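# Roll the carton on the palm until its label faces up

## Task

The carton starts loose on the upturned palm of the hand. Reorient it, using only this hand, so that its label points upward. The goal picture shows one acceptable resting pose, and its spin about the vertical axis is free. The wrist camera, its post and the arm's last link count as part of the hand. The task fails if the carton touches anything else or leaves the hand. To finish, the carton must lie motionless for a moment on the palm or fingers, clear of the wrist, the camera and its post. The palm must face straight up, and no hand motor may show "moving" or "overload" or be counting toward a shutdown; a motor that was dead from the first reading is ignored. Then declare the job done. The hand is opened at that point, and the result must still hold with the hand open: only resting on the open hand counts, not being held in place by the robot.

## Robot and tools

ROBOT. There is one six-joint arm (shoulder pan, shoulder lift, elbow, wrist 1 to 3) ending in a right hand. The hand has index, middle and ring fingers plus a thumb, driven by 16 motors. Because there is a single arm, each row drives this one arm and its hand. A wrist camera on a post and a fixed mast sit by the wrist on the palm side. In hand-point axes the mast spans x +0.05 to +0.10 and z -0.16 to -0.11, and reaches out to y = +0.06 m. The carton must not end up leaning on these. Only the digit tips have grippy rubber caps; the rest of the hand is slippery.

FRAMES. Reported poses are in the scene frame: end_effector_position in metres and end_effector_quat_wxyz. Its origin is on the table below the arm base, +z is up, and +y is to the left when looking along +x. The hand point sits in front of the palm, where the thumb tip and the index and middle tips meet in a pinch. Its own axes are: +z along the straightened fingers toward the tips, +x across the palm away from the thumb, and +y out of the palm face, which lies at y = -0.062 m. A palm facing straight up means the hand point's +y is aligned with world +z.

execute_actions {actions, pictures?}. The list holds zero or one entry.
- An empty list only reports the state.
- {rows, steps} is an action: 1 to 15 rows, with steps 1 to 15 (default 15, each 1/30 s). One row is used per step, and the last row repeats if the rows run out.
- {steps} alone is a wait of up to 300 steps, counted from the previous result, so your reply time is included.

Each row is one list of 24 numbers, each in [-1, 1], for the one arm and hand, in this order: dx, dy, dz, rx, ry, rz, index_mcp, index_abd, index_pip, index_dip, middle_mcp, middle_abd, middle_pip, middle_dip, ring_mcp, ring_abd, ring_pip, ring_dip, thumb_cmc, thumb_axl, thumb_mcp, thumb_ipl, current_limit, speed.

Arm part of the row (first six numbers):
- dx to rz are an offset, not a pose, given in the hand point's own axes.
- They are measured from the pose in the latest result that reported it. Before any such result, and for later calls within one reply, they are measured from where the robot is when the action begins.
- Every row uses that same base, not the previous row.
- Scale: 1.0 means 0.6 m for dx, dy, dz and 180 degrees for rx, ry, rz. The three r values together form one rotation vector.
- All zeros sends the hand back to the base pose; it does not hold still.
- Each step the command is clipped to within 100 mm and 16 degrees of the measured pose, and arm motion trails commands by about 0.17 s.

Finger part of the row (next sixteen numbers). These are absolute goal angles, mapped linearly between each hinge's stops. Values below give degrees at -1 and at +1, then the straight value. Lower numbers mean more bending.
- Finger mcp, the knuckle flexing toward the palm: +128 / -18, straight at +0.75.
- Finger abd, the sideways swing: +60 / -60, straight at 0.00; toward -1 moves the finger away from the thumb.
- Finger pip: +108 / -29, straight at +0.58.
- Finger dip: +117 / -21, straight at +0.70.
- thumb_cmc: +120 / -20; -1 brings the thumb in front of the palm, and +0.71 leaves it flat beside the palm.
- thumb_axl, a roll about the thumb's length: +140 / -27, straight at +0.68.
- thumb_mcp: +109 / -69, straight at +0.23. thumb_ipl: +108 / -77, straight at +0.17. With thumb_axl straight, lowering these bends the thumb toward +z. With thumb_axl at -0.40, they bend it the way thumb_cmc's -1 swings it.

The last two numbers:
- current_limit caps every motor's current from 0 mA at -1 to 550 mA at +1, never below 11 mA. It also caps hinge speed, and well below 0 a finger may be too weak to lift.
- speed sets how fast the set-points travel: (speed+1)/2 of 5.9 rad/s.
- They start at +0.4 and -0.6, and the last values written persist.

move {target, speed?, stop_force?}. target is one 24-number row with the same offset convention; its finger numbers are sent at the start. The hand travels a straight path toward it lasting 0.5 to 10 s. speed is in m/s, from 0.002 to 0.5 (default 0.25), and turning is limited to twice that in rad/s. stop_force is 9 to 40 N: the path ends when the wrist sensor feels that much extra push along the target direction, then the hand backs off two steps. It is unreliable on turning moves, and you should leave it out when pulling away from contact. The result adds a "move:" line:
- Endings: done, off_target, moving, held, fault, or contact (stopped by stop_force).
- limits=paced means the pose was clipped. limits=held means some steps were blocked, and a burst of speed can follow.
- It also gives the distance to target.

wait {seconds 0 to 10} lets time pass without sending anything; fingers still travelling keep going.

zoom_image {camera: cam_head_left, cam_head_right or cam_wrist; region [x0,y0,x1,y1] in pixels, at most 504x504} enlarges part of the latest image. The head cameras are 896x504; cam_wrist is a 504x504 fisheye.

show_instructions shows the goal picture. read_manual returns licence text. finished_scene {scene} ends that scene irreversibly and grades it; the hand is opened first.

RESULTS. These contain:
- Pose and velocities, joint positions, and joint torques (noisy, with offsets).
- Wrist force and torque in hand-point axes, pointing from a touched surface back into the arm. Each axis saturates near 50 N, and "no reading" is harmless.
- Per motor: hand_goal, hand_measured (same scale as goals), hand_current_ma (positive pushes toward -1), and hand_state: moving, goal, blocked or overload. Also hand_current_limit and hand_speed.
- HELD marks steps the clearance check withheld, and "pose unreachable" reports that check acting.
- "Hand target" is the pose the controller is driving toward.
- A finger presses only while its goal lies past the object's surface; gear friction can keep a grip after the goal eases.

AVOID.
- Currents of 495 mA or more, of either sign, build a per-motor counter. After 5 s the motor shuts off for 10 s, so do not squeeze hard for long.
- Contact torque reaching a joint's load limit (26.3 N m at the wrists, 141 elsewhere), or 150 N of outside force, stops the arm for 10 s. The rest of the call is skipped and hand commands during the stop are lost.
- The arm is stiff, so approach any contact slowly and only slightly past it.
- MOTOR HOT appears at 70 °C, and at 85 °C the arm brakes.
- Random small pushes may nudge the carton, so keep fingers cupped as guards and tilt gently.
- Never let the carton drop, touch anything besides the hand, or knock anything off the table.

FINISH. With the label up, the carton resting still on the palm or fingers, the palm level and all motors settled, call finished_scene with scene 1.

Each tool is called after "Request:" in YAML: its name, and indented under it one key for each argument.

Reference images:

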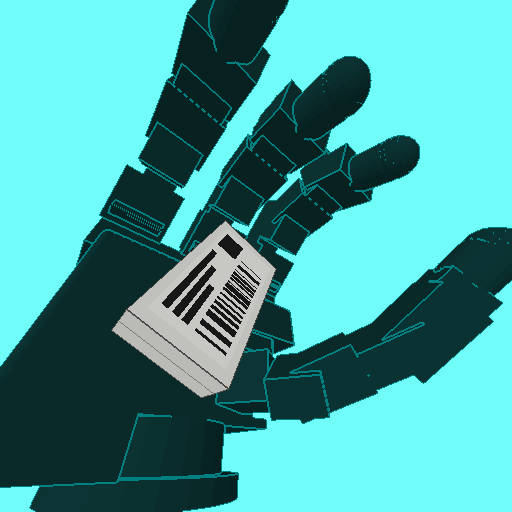

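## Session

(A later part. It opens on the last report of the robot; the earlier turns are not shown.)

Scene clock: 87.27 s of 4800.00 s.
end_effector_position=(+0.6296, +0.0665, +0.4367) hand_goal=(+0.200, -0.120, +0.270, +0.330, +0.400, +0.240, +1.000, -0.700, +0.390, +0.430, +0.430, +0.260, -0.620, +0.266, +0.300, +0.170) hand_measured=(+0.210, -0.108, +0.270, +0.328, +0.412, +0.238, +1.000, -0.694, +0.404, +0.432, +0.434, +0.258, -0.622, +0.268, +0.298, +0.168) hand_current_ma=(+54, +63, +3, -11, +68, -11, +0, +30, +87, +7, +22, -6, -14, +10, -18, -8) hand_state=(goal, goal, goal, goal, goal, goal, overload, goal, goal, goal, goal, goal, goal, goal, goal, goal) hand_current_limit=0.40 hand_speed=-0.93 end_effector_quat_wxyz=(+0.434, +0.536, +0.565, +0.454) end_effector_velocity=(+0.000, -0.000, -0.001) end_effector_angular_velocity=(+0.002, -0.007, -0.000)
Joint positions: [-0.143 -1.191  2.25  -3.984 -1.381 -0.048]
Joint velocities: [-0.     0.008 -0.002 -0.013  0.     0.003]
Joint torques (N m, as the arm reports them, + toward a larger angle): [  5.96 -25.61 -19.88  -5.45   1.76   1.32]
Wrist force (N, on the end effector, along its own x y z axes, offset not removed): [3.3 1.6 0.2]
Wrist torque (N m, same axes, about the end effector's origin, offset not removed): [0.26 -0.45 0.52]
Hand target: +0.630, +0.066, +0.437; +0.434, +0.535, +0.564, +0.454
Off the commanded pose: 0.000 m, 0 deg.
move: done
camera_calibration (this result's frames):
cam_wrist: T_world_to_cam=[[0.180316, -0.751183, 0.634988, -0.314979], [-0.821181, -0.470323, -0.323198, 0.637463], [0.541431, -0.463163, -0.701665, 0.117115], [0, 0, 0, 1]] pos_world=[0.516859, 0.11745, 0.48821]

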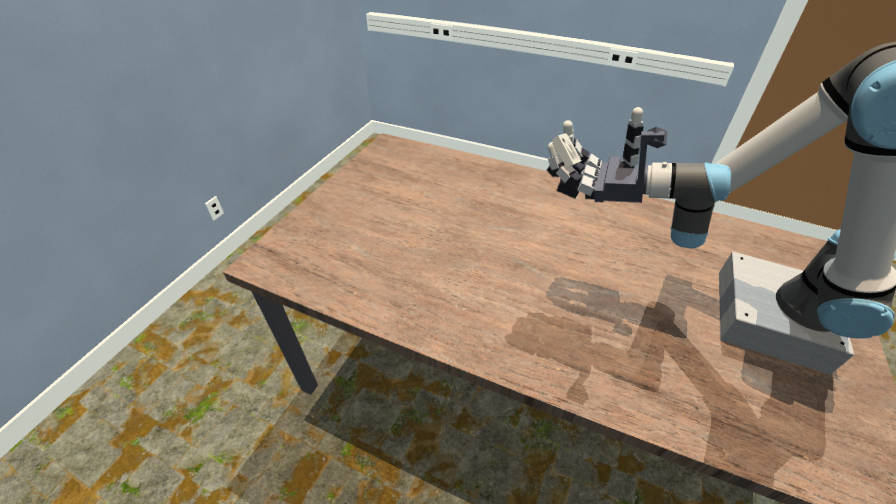

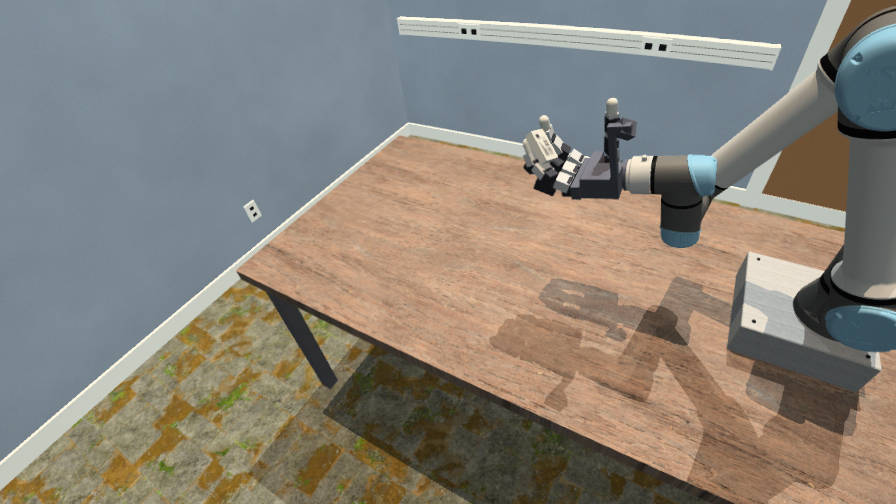

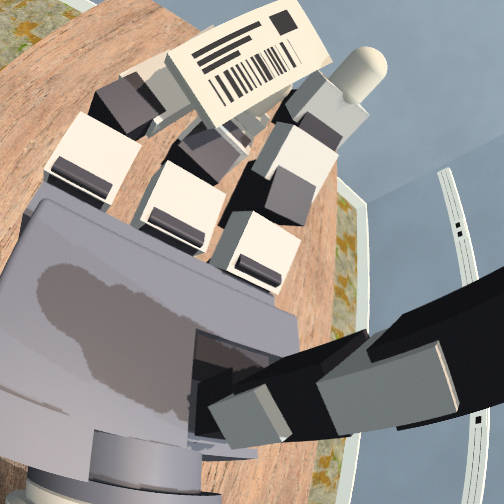

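Request:
move:
  target: [0,0.01,0,-0.066,0,0, 0.2,-0.10,0.27,0.33, 0.40,0.24,1,-0.7, 0.39,0.43,0.43,0.5, -0.62,0.266,0.3,0.17, 0.4,-0.93]
  speed: 0.1

Request:
zoom_image:
  camera: "cam_head_left"
  region: [520, 80, 700, 220]

Scene clock: 89.93 s of 4800.00 s.
end_effector_position=(+0.6308, +0.0666, +0.4424) hand_goal=(+0.200, -0.100, +0.270, +0.330, +0.400, +0.240, +1.000, -0.700, +0.390, +0.430, +0.430, +0.500, -0.620, +0.266, +0.300, +0.170) hand_measured=(+0.210, -0.102, +0.270, +0.328, +0.412, +0.240, +1.000, -0.698, +0.404, +0.428, +0.434, +0.498, -0.622, +0.268, +0.298, +0.168) hand_current_ma=(+54, -11, +3, -11, +71, +4, +0, +12, +87, -7, +22, -14, -14, +10, -12, -8) hand_state=(goal, goal, goal, goal, goal, goal, overload, goal, goal, goal, goal, goal, goal, goal, goal, goal) hand_current_limit=0.40 hand_speed=-0.93 end_effector_quat_wxyz=(+0.487, +0.488, +0.515, +0.510) end_effector_velocity=(-0.000, -0.001, -0.000) end_effector_angular_velocity=(-0.001, -0.000, -0.001)
Joint positions: [-0.137 -1.025  2.165 -4.276 -1.381 -0.008]
Joint velocities: [-0.001  0.     0.    -0.001 -0.    -0.001]
Joint torques (N m, as the arm reports them, + toward a larger angle): [  5.79 -29.78 -18.39  -4.53  -1.29   1.44]
Wrist force (N, on the end effector, along its own x y z axes, offset not removed): [0.1 -0.1 0.3]
Wrist torque (N m, same axes, about the end effector's origin, offset not removed): [-0.14 -0.16 0.14]
Hand target: +0.631, +0.067, +0.442; +0.487, +0.488, +0.515, +0.510
Off the commanded pose: 0.000 m, 0 deg.
move: done
camera_calibration (this result's frames):
cam_wrist: T_world_to_cam=[[0.0474699, -0.757578, 0.651017, -0.241617], [-0.736283, -0.466971, -0.489719, 0.660214], [0.675006, -0.456086, -0.579959, -0.0180197], [0, 0, 0, 1]] pos_world=[0.509738, 0.117039, 0.470165]

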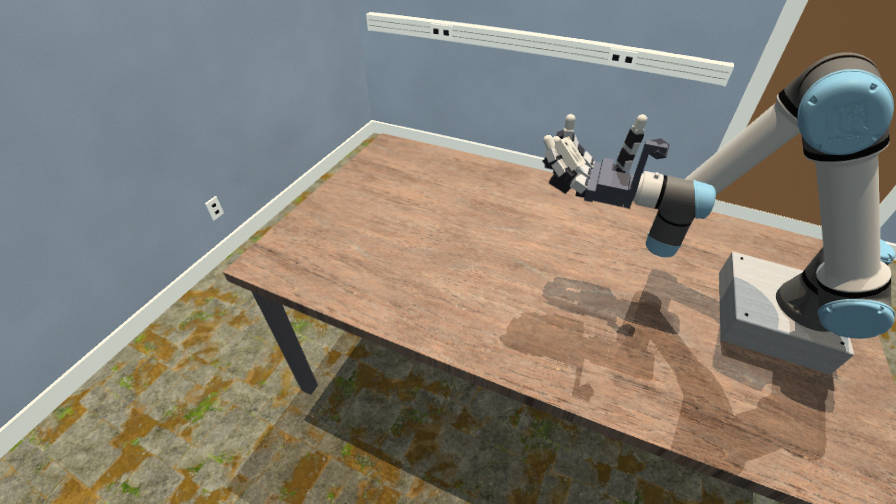

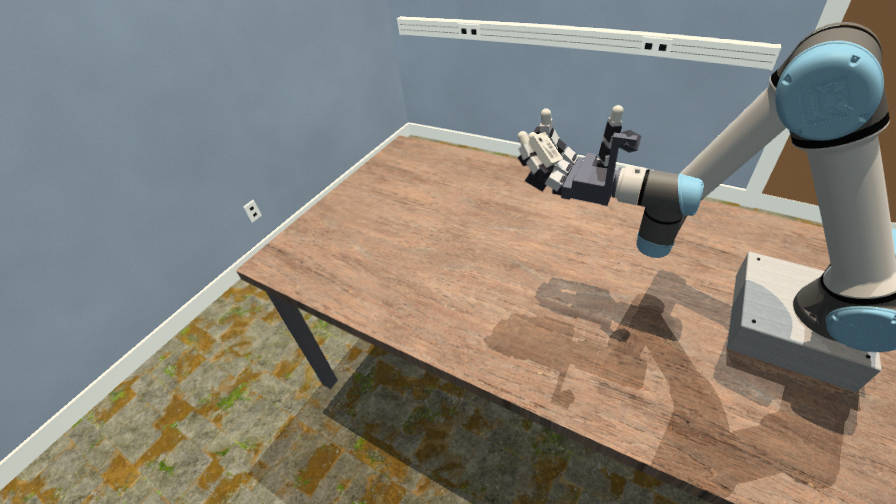

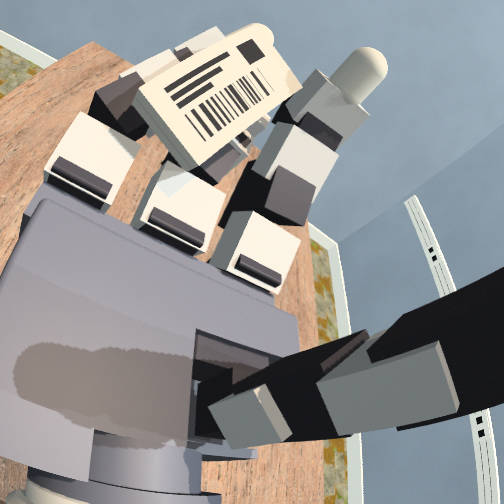

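Region (520, 80, 700, 220) of cam_head_left's 896x504 image, scaled by 2.800, with more detail than that image has.

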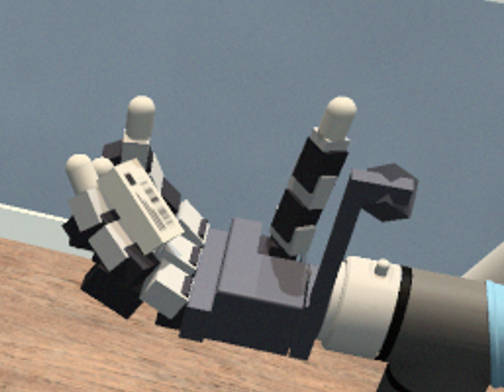

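Request:
move:
  target: [0,0,0,0,0,0, 0.2,-0.10,0.27,0.33, 0.33,0.24,1,-0.7, 0.30,0.40,0.62,0.5, -0.62,0.266,0.3,0.17, 0.4,-0.9]
  speed: 0.1

Request:
zoom_image:
  camera: "cam_head_left"
  region: [520, 80, 700, 220]

Scene clock: 91.83 s of 4800.00 s.
end_effector_position=(+0.6308, +0.0666, +0.4424) hand_goal=(+0.200, -0.100, +0.270, +0.330, +0.330, +0.240, +1.000, -0.700, +0.300, +0.400, +0.620, +0.500, -0.620, +0.266, +0.300, +0.170) hand_measured=(+0.210, -0.102, +0.270, +0.328, +0.364, +0.240, +1.000, -0.698, +0.324, +0.404, +0.620, +0.498, -0.622, +0.268, +0.298, +0.168) hand_current_ma=(+54, -5, +3, -11, +190, +3, +0, +12, +142, +19, +1, -11, -14, +10, -12, -8) hand_state=(goal, goal, goal, goal, blocked, goal, overload, goal, blocked, goal, goal, goal, goal, goal, goal, goal) hand_current_limit=0.40 hand_speed=-0.90 end_effector_quat_wxyz=(+0.487, +0.488, +0.515, +0.510) end_effector_velocity=(+0.000, -0.001, +0.000) end_effector_angular_velocity=(-0.000, -0.001, -0.001)
Joint positions: [-0.137 -1.025  2.165 -4.276 -1.381 -0.008]
Joint velocities: [-0.001 -0.    -0.001  0.    -0.    -0.   ]
Joint torques (N m, as the arm reports them, + toward a larger angle): [  5.61 -40.91 -11.69  -2.77  -1.37   0.98]
Wrist force (N, on the end effector, along its own x y z axes, offset not removed): [4.4 -0.3 -1.2]
Wrist torque (N m, same axes, about the end effector's origin, offset not removed): [-0.03 -0.57 0.45]
Hand target: +0.631, +0.067, +0.442; +0.487, +0.488, +0.515, +0.510
Off the commanded pose: 0.000 m, 0 deg.
move: done
camera_calibration (this result's frames):
cam_wrist: T_world_to_cam=[[0.0474469, -0.757579, 0.651017, -0.241602], [-0.736267, -0.466969, -0.489745, 0.660216], [0.675025, -0.456085, -0.579937, -0.0180431], [0, 0, 0, 1]] pos_world=[0.509738, 0.117039, 0.470161]

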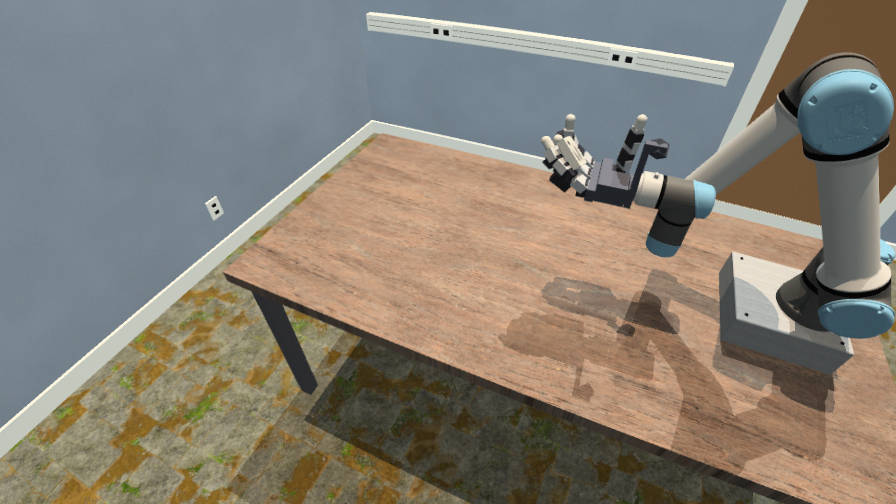

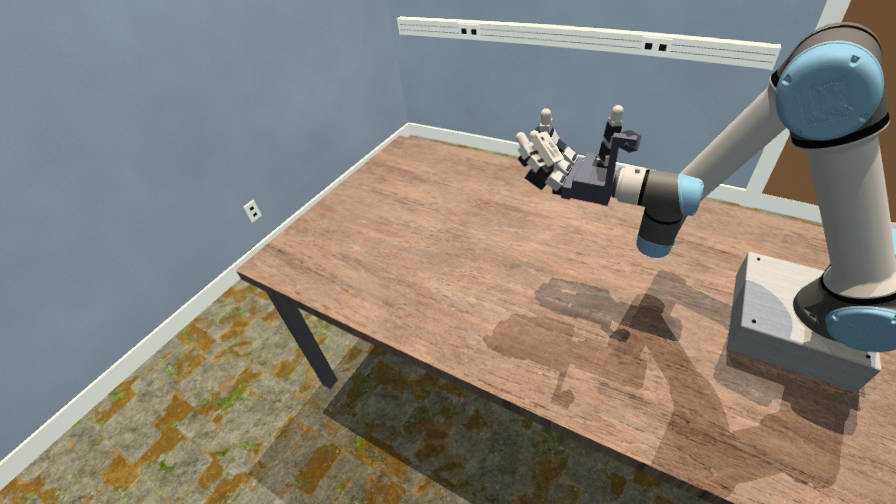

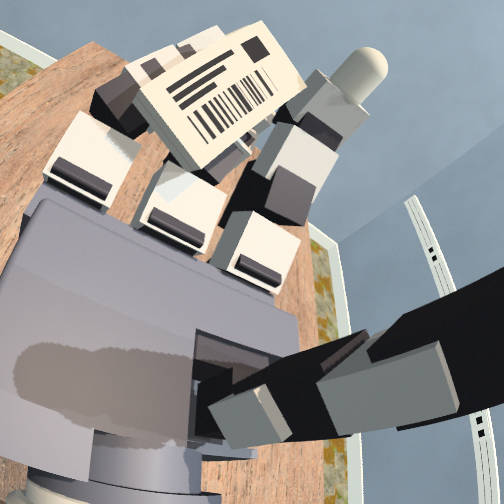

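Region (520, 80, 700, 220) of cam_head_left's 896x504 image, scaled by 2.800, with more detail than that image has.

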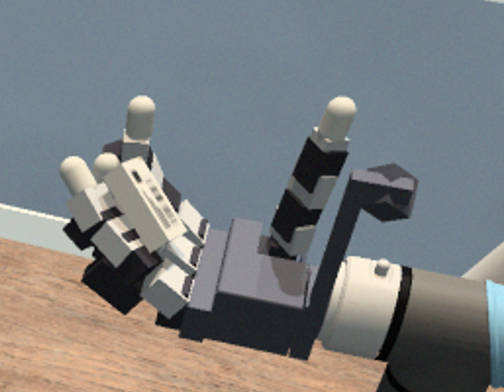

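Request:
move:
  target: [0,0,0,0,0,0, 0.2,-0.10,0.27,0.33, 0.31,0.24,1,-0.3, 0.30,0.40,0.62,0.5, -0.62,0.266,0.3,0.17, 0.4,-0.8]
  speed: 0.1

Request:
zoom_image:
  camera: "cam_head_left"
  region: [520, 80, 700, 220]

Scene clock: 93.77 s of 4800.00 s.
end_effector_position=(+0.6308, +0.0666, +0.4424) hand_goal=(+0.200, -0.100, +0.270, +0.330, +0.310, +0.240, +1.000, -0.300, +0.300, +0.400, +0.620, +0.500, -0.620, +0.266, +0.300, +0.170) hand_measured=(+0.208, -0.084, +0.270, +0.328, +0.336, +0.232, +1.000, -0.310, +0.322, +0.398, +0.622, +0.498, -0.622, +0.268, +0.298, +0.168) hand_current_ma=(+48, +80, +3, -11, +138, -36, +0, -52, +134, -10, +6, -9, -13, +10, -10, -8) hand_state=(goal, goal, goal, goal, blocked, goal, overload, goal, blocked, goal, goal, goal, goal, goal, goal, goal) hand_current_limit=0.40 hand_speed=-0.80 end_effector_quat_wxyz=(+0.487, +0.488, +0.515, +0.510) end_effector_velocity=(+0.000, -0.000, -0.001) end_effector_angular_velocity=(-0.001, +0.001, -0.000)
Joint positions: [-0.137 -1.025  2.165 -4.276 -1.381 -0.008]
Joint velocities: [-0.001  0.     0.     0.001  0.    -0.001]
Joint torques (N m, as the arm reports them, + toward a larger angle): [  5.42 -30.64  -6.65  -1.49  -1.2    0.49]
Wrist force (N, on the end effector, along its own x y z axes, offset not removed): [0.8 2.2 0.6]
Wrist torque (N m, same axes, about the end effector's origin, offset not removed): [0.15 -0.13 0.25]
Hand target: +0.631, +0.067, +0.442; +0.487, +0.488, +0.515, +0.510
Off the commanded pose: 0.000 m, 0 deg.
move: done
camera_calibration (this result's frames):
cam_wrist: T_world_to_cam=[[0.0474379, -0.757578, 0.651019, -0.241607], [-0.73626, -0.46697, -0.489755, 0.66022], [0.675034, -0.456086, -0.579927, -0.0180395], [0, 0, 0, 1]] pos_world=[0.509733, 0.117039, 0.470175]

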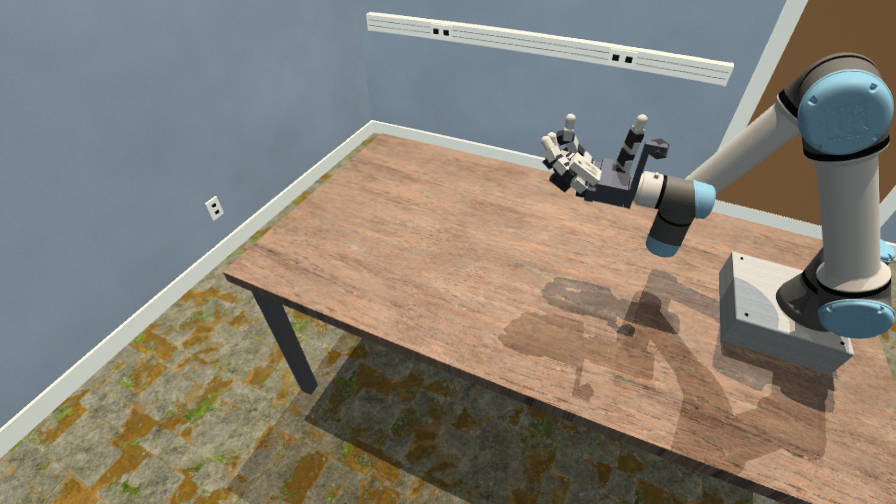

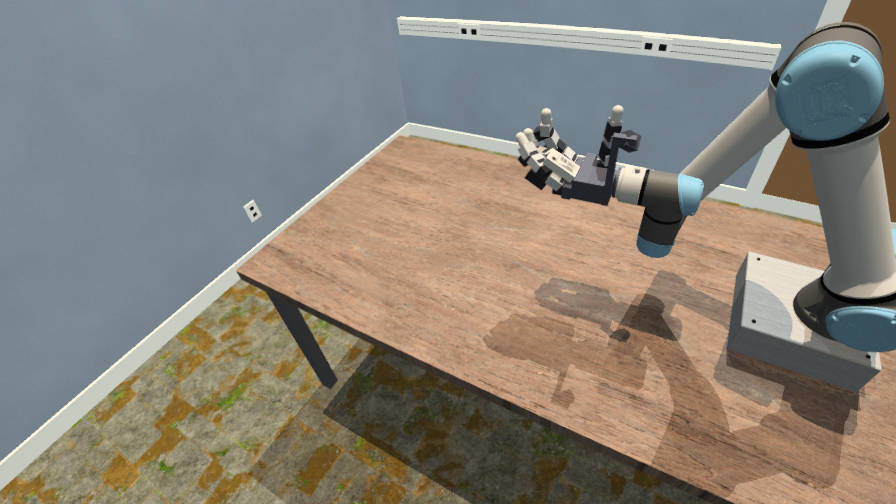

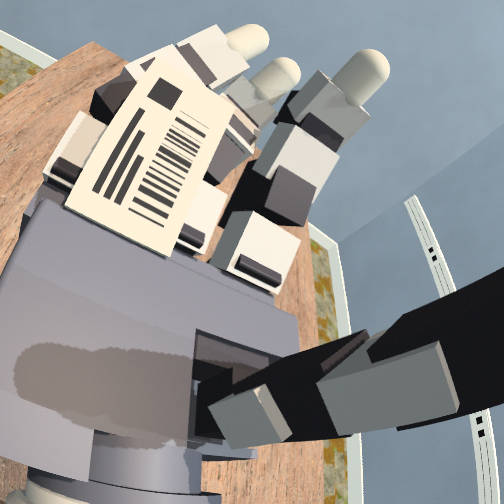

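Region (520, 80, 700, 220) of cam_head_left's 896x504 image, scaled by 2.800, with more detail than that image has.

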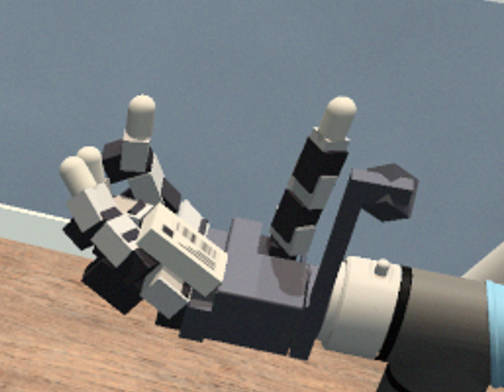

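Request:
move:
  target: [0,0,0,0,0,0, 0.1,0,0.27,0.33, 0.07,0.1,1,-0.3, 0.07,0.2,0.5,0.5, -0.5,0.266,0.3,0.17, 0.4,-0.88]
  speed: 0.1

Request:
zoom_image:
  camera: "cam_head_left"
  region: [520, 80, 700, 220]

Scene clock: 95.77 s of 4800.00 s.
end_effector_position=(+0.6308, +0.0666, +0.4424) hand_goal=(+0.100, +0.000, +0.270, +0.330, +0.070, +0.100, +1.000, -0.300, +0.070, +0.200, +0.500, +0.500, -0.500, +0.266, +0.300, +0.170) hand_measured=(+0.122, -0.002, +0.270, +0.328, +0.096, +0.104, +1.000, -0.302, +0.090, +0.206, +0.506, +0.498, -0.500, +0.268, +0.298, +0.168) hand_current_ma=(+113, -14, +3, -11, +145, +18, +0, -13, +113, +22, +36, -9, -4, +10, -8, -8) hand_state=(blocked, goal, goal, goal, blocked, goal, overload, goal, goal, goal, goal, goal, goal, goal, goal, goal) hand_current_limit=0.40 hand_speed=-0.88 end_effector_quat_wxyz=(+0.487, +0.488, +0.515, +0.510) end_effector_velocity=(+0.000, +0.000, +0.000) end_effector_angular_velocity=(-0.001, -0.000, +0.001)
Joint positions: [-0.137 -1.025  2.165 -4.276 -1.381 -0.008]
Joint velocities: [ 0.001  0.    -0.    -0.     0.    -0.001]
Joint torques (N m, as the arm reports them, + toward a larger angle): [  5.04 -45.51  -8.74  -2.35  -1.1    0.38]
Wrist force (N, on the end effector, along its own x y z axes, offset not removed): [2.7 -0.5 -0.2]
Wrist torque (N m, same axes, about the end effector's origin, offset not removed): [-0.09 -0.49 0.24]
Hand target: +0.631, +0.067, +0.442; +0.487, +0.488, +0.515, +0.510
Off the commanded pose: 0.000 m, 0 deg.
move: done
camera_calibration (this result's frames):
cam_wrist: T_world_to_cam=[[0.0474618, -0.757581, 0.651013, -0.241606], [-0.736278, -0.466967, -0.48973, 0.660214], [0.675012, -0.456083, -0.579954, -0.0180326], [0, 0, 0, 1]] pos_world=[0.509741, 0.117038, 0.470157]

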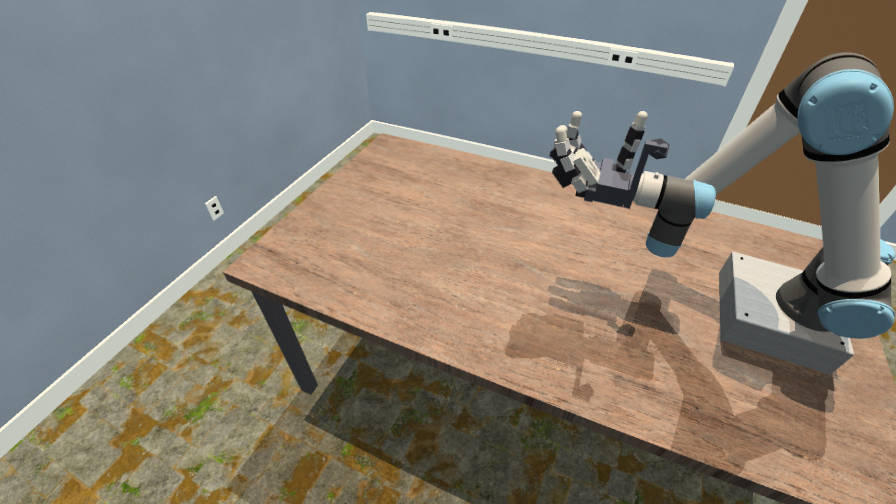

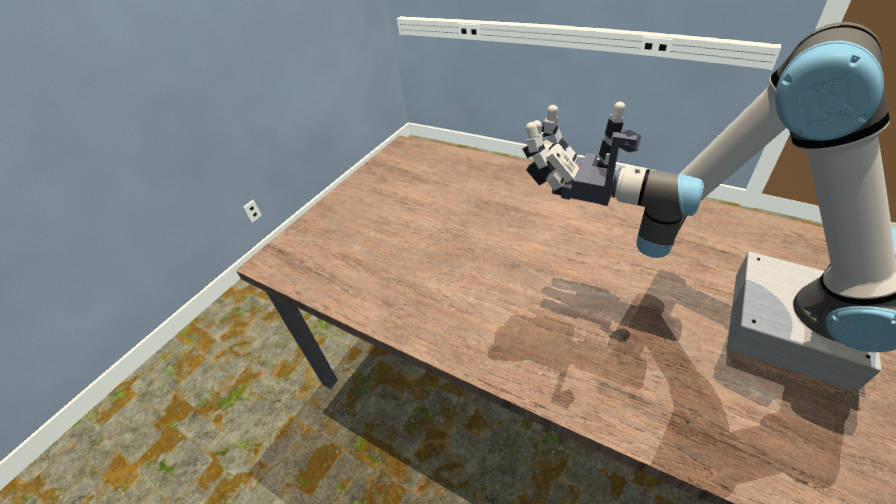

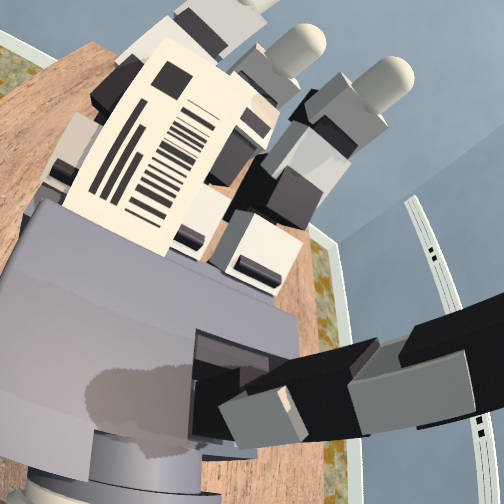

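Region (520, 80, 700, 220) of cam_head_left's 896x504 image, scaled by 2.800, with more detail than that image has.

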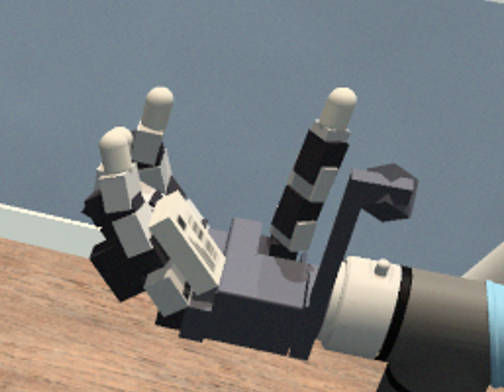

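Request:
move:
  target: [0,0,0,0,0,0, 0.5,0,0.27,0.33, 0.68,0.1,1,-0.3, 0.68,0.2,0.4,0.2, -0.5,0.266,0.3,0.17, 0.4,-0.8]
  speed: 0.1

Request:
zoom_image:
  camera: "cam_head_left"
  region: [520, 80, 700, 220]

Scene clock: 98.40 s of 4800.00 s.
end_effector_position=(+0.6308, +0.0666, +0.4424) hand_goal=(+0.500, +0.000, +0.270, +0.330, +0.680, +0.100, +1.000, -0.300, +0.680, +0.200, +0.400, +0.200, -0.500, +0.266, +0.300, +0.170) hand_measured=(+0.510, -0.002, +0.270, +0.328, +0.690, +0.104, +1.000, -0.302, +0.690, +0.204, +0.406, +0.204, -0.500, +0.268, +0.298, +0.168) hand_current_ma=(+52, -14, +3, -11, +50, +15, +0, -12, +55, +16, +36, +16, -4, +10, -8, -8) hand_state=(goal, goal, goal, goal, goal, goal, overload, goal, goal, goal, goal, goal, goal, goal, goal, goal) hand_current_limit=0.40 hand_speed=-0.80 end_effector_quat_wxyz=(+0.487, +0.488, +0.515, +0.510) end_effector_velocity=(+0.000, +0.000, +0.000) end_effector_angular_velocity=(+0.001, -0.001, +0.001)
Joint positions: [-0.137 -1.025  2.165 -4.276 -1.381 -0.008]
Joint velocities: [ 0.001  0.    -0.001 -0.     0.     0.001]
Joint torques (N m, as the arm reports them, + toward a larger angle): [  5.25 -28.64  -8.76  -2.29  -0.99   0.44]
Wrist force (N, on the end effector, along its own x y z axes, offset not removed): [3.9 3.9 -2.4]
Wrist torque (N m, same axes, about the end effector's origin, offset not removed): [0.69 -0.43 0.61]
Hand target: +0.631, +0.067, +0.442; +0.487, +0.488, +0.515, +0.510
Off the commanded pose: 0.000 m, 0 deg.
move: done
camera_calibration (this result's frames):
cam_wrist: T_world_to_cam=[[0.0474609, -0.757581, 0.651013, -0.241606], [-0.736278, -0.466968, -0.489731, 0.660214], [0.675013, -0.456084, -0.579953, -0.0180328], [0, 0, 0, 1]] pos_world=[0.50974, 0.117038, 0.470158]

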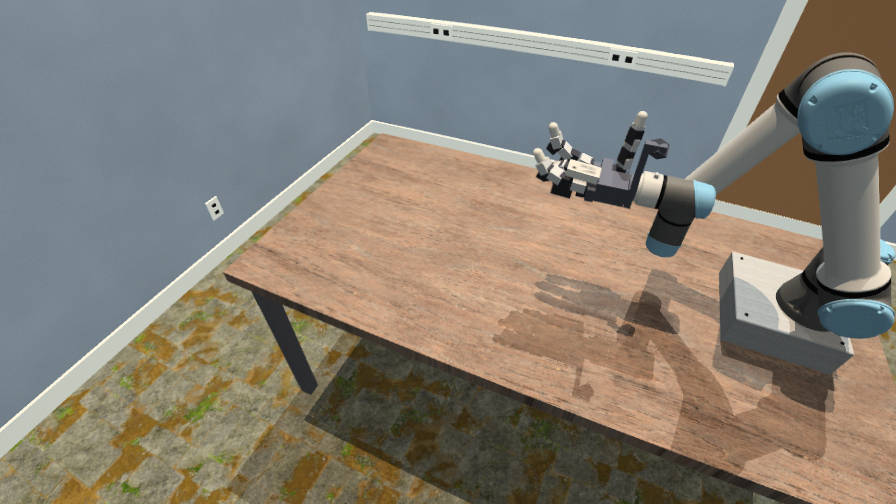

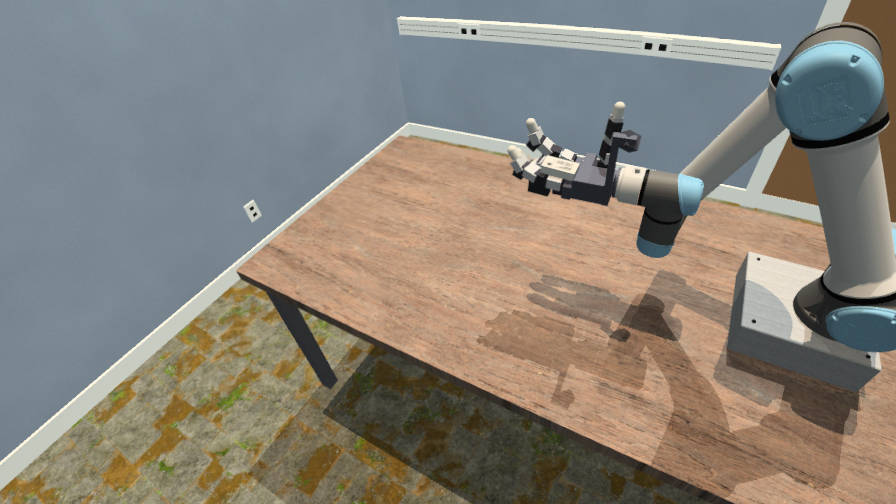

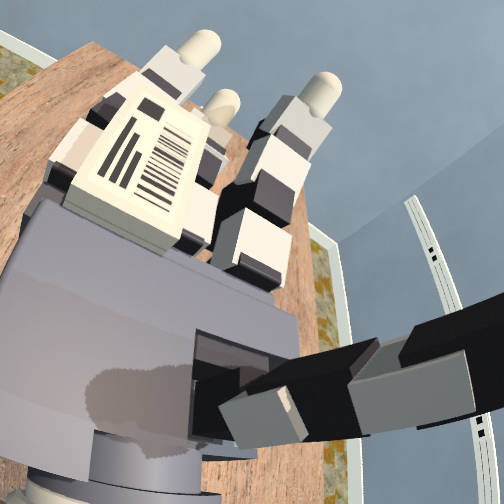

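Region (520, 80, 700, 220) of cam_head_left's 896x504 image, scaled by 2.800, with more detail than that image has.

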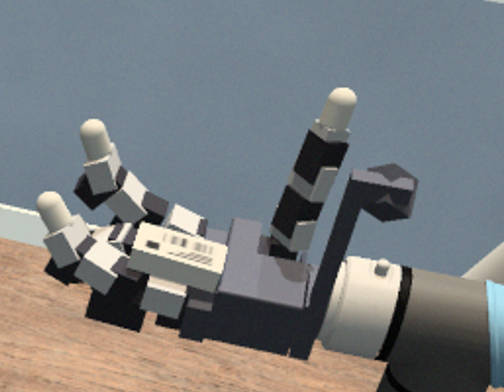

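Request:
move:
  target: [0,0,0,0,0,0, 0.5,0,0.27,0.33, 0.68,0.15,1,-0.3, 0.68,0.3,-0.8,0.6, -0.5,0.266,0.3,0.17, 0.4,-0.7]
  speed: 0.1

Request:
zoom_image:
  camera: "cam_head_left"
  region: [520, 80, 700, 220]

Scene clock: 101.50 s of 4800.00 s.
end_effector_position=(+0.6308, +0.0666, +0.4424) hand_goal=(+0.500, +0.000, +0.270, +0.330, +0.680, +0.150, +1.000, -0.300, +0.680, +0.300, -0.800, +0.600, -0.500, +0.266, +0.300, +0.170) hand_measured=(+0.510, -0.002, +0.270, +0.328, +0.692, +0.146, +1.000, -0.302, +0.708, +0.254, -0.652, +0.598, -0.500, +0.268, +0.298, +0.168) hand_current_ma=(+52, -14, +3, -11, +61, -14, +0, -12, +166, -201, +384, -12, -4, +10, -8, -8) hand_state=(goal, goal, goal, goal, goal, goal, overload, goal, blocked, blocked, blocked, goal, goal, goal, goal, goal) hand_current_limit=0.40 hand_speed=-0.70 end_effector_quat_wxyz=(+0.487, +0.488, +0.515, +0.510) end_effector_velocity=(-0.001, -0.000, -0.001) end_effector_angular_velocity=(+0.001, +0.001, -0.000)
Joint positions: [-0.137 -1.025  2.165 -4.276 -1.381 -0.008]
Joint velocities: [-0.     0.     0.003 -0.001  0.     0.001]
Joint torques (N m, as the arm reports them, + toward a larger angle): [  5.62 -30.53  -9.04  -2.29  -1.09   0.5 ]
Wrist force (N, on the end effector, along its own x y z axes, offset not removed): [-0.4 -1.2 -0.6]
Wrist torque (N m, same axes, about the end effector's origin, offset not removed): [-0.16 0.07 0.01]
Hand target: +0.631, +0.067, +0.442; +0.487, +0.488, +0.515, +0.510
Off the commanded pose: 0.000 m, 0 deg.
move: done
camera_calibration (this result's frames):
cam_wrist: T_world_to_cam=[[0.0474621, -0.757581, 0.651013, -0.241606], [-0.736278, -0.466968, -0.48973, 0.660214], [0.675012, -0.456083, -0.579954, -0.0180326], [0, 0, 0, 1]] pos_world=[0.509741, 0.117038, 0.470157]

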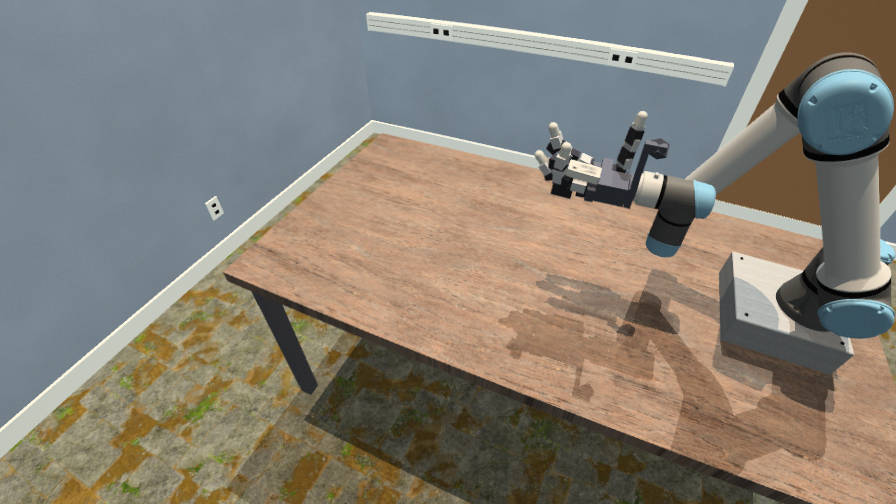

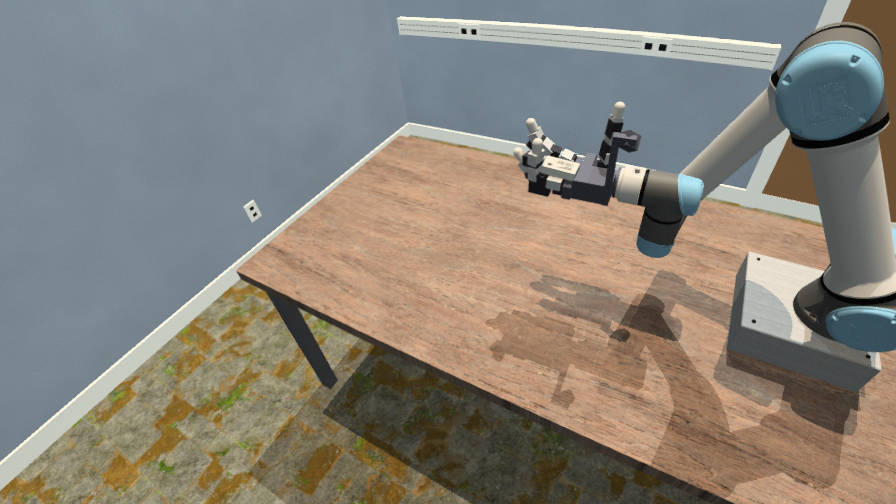

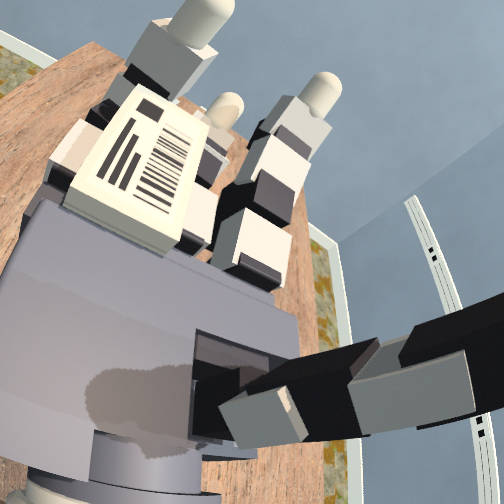

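Region (520, 80, 700, 220) of cam_head_left's 896x504 image, scaled by 2.800, with more detail than that image has.

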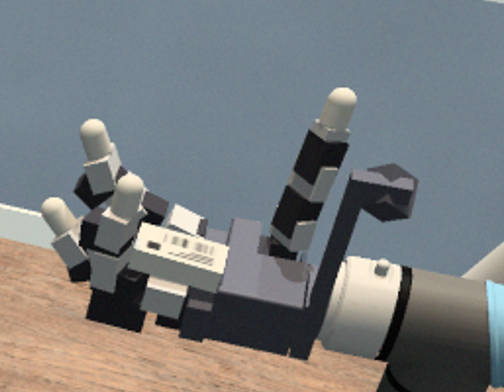

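Request:
move:
  target: [0,0,0,0,0,0, 0.5,0,0.27,0.33, 1,0.15,1,-0.3, 1,0.25,-0.6,0.6, -0.5,0.266,0.3,0.17, 0.4,-0.8]
  speed: 0.1

Request:
move:
  target: [0,0,0,0,0,0, 0.5,0,0.27,0.33, 1,0.15,1,-0.3, 1,0.25,-1,0.6, -0.5,0.266,0.3,0.17, 0.4,-0.8]
  speed: 0.1

Request:
zoom_image:
  camera: "cam_head_left"
  region: [520, 80, 700, 220]

Scene clock: 104.23 s of 4800.00 s.
end_effector_position=(+0.6308, +0.0666, +0.4424) hand_goal=(+0.500, +0.000, +0.270, +0.330, +1.000, +0.150, +1.000, -0.300, +1.000, +0.250, -0.600, +0.600, -0.500, +0.266, +0.300, +0.170) hand_measured=(+0.510, -0.002, +0.270, +0.328, +1.000, +0.146, +1.000, -0.302, +1.000, +0.246, -0.600, +0.598, -0.500, +0.268, +0.298, +0.168) hand_current_ma=(+52, -14, +3, -11, +1, -14, +0, -11, +1, -16, -5, -12, -4, +10, -8, -8) hand_state=(goal, goal, goal, goal, goal, goal, overload, goal, goal, goal, goal, goal, goal, goal, goal, goal) hand_current_limit=0.40 hand_speed=-0.80 end_effector_quat_wxyz=(+0.487, +0.488, +0.515, +0.510) end_effector_velocity=(+0.000, +0.000, -0.000) end_effector_angular_velocity=(-0.000, +0.001, +0.000)
Joint positions: [-0.137 -1.025  2.165 -4.276 -1.381 -0.008]
Joint velocities: [ 0.  0.  0.  0.  0. -0.]
Joint torques (N m, as the arm reports them, + toward a larger angle): [  4.82 -32.55  -8.14  -2.44  -1.12   0.54]
Wrist force (N, on the end effector, along its own x y z axes, offset not removed): [-1.5 0.1 -0.2]
Wrist torque (N m, same axes, about the end effector's origin, offset not removed): [0.01 0.20 0.05]
Hand target: +0.631, +0.067, +0.442; +0.487, +0.488, +0.515, +0.510
Off the commanded pose: 0.000 m, 0 deg.
move: done
camera_calibration (this result's frames):
cam_wrist: T_world_to_cam=[[0.0474618, -0.757581, 0.651013, -0.241606], [-0.736278, -0.466968, -0.48973, 0.660214], [0.675012, -0.456083, -0.579954, -0.0180327], [0, 0, 0, 1]] pos_world=[0.509741, 0.117038, 0.470157]

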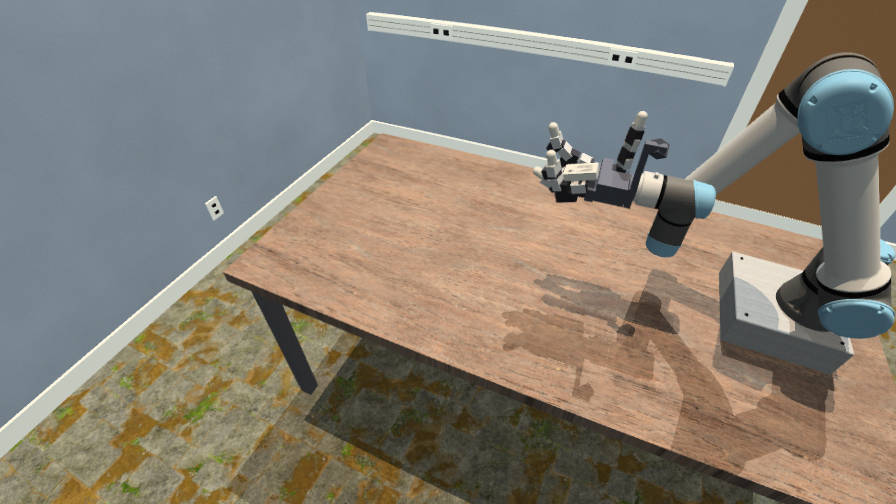

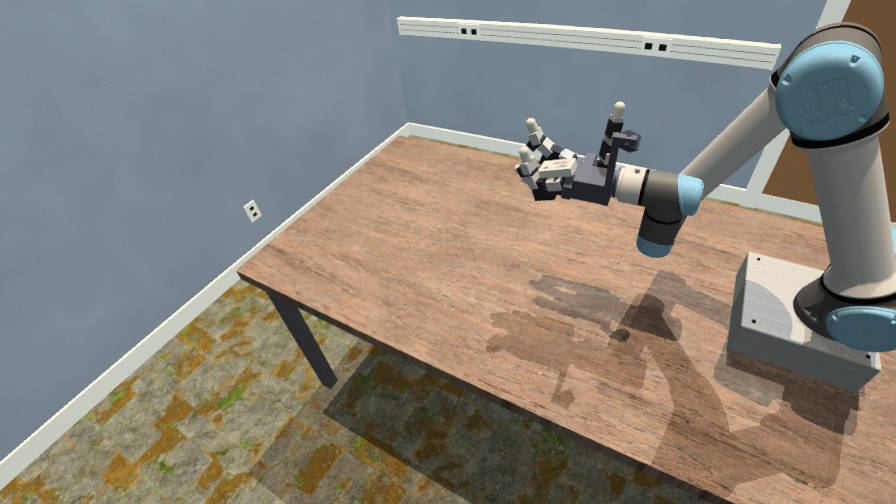

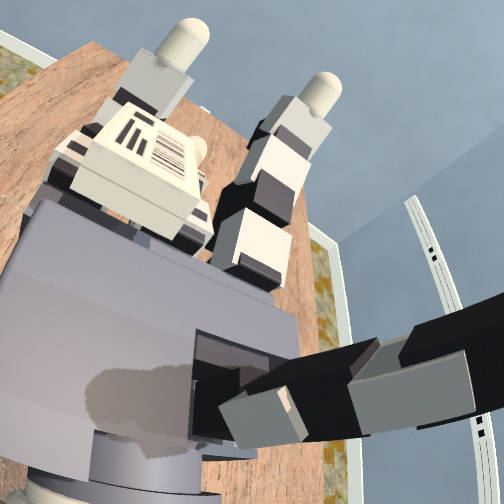

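Scene clock: 105.30 s of 4800.00 s.
end_effector_position=(+0.6308, +0.0666, +0.4424) hand_goal=(+0.500, +0.000, +0.270, +0.330, +1.000, +0.150, +1.000, -0.300, +1.000, +0.250, -1.000, +0.600, -0.500, +0.266, +0.300, +0.170) hand_measured=(+0.510, -0.002, +0.270, +0.328, +1.000, +0.146, +1.000, -0.302, +1.000, +0.246, -0.994, +0.598, -0.500, +0.268, +0.300, +0.168) hand_current_ma=(+53, -14, +3, -11, +1, -14, +0, -11, +1, -16, +37, -12, -4, +10, -8, -8) hand_state=(goal, goal, goal, goal, goal, goal, overload, goal, goal, goal, goal, goal, goal, goal, goal, goal) hand_current_limit=0.40 hand_speed=-0.80 end_effector_quat_wxyz=(+0.487, +0.488, +0.515, +0.510) end_effector_velocity=(+0.000, +0.000, +0.001) end_effector_angular_velocity=(-0.000, -0.002, +0.001)
Joint positions: [-0.137 -1.025  2.165 -4.276 -1.381 -0.008]
Joint velocities: [ 0.001 -0.    -0.002  0.    -0.    -0.   ]
Joint torques (N m, as the arm reports them, + toward a larger angle): [  5.77 -33.39  -8.59  -2.34  -1.02   0.61]
Wrist force (N, on the end effector, along its own x y z axes, offset not removed): [1.4 0.8 1.3]
Wrist torque (N m, same axes, about the end effector's origin, offset not removed): [-0.01 -0.31 0.16]
Hand target: +0.631, +0.067, +0.442; +0.487, +0.488, +0.515, +0.510
Off the commanded pose: 0.000 m, 0 deg.
move: done
camera_calibration (this result's frames):
cam_wrist: T_world_to_cam=[[0.0474617, -0.757581, 0.651013, -0.241606], [-0.736278, -0.466967, -0.48973, 0.660214], [0.675012, -0.456083, -0.579954, -0.0180327], [0, 0, 0, 1]] pos_world=[0.509741, 0.117038, 0.470157]

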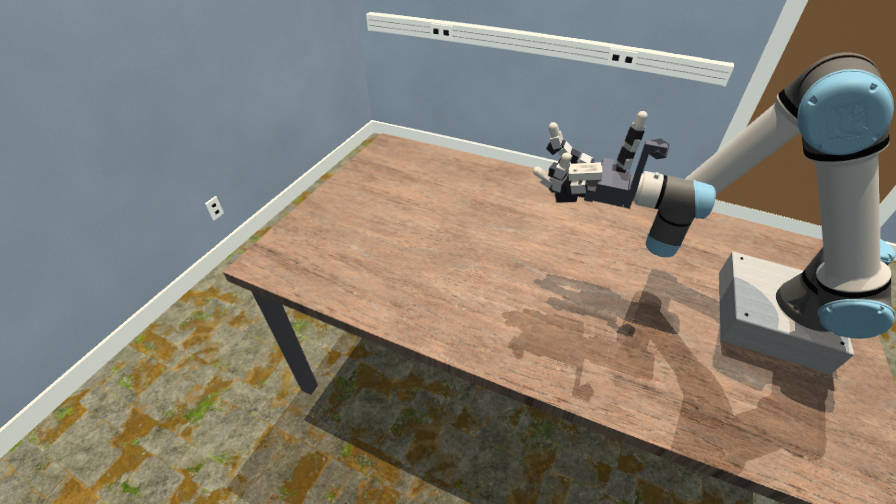

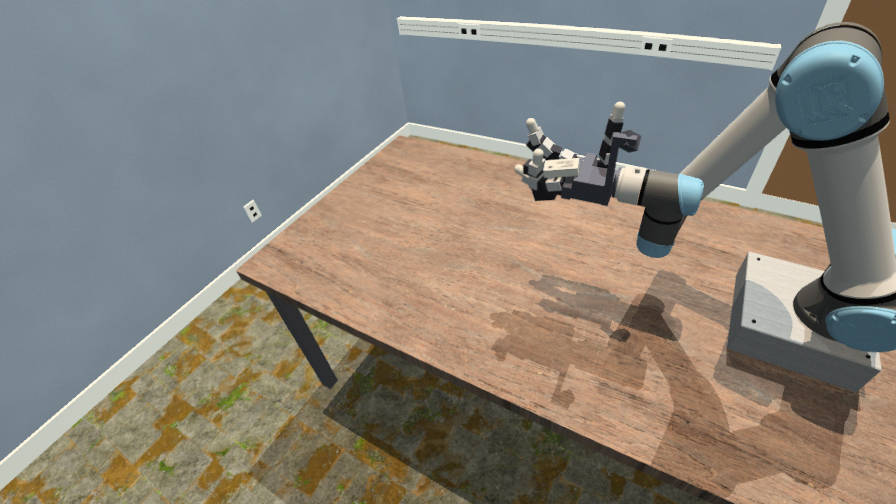

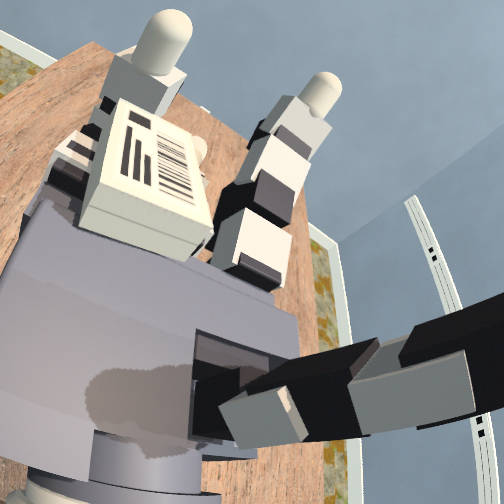

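Region (520, 80, 700, 220) of cam_head_left's 896x504 image, scaled by 2.800, with more detail than that image has.

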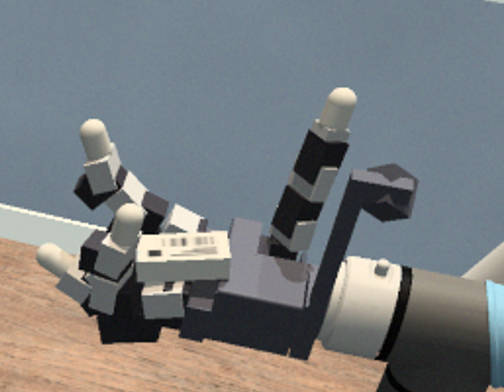

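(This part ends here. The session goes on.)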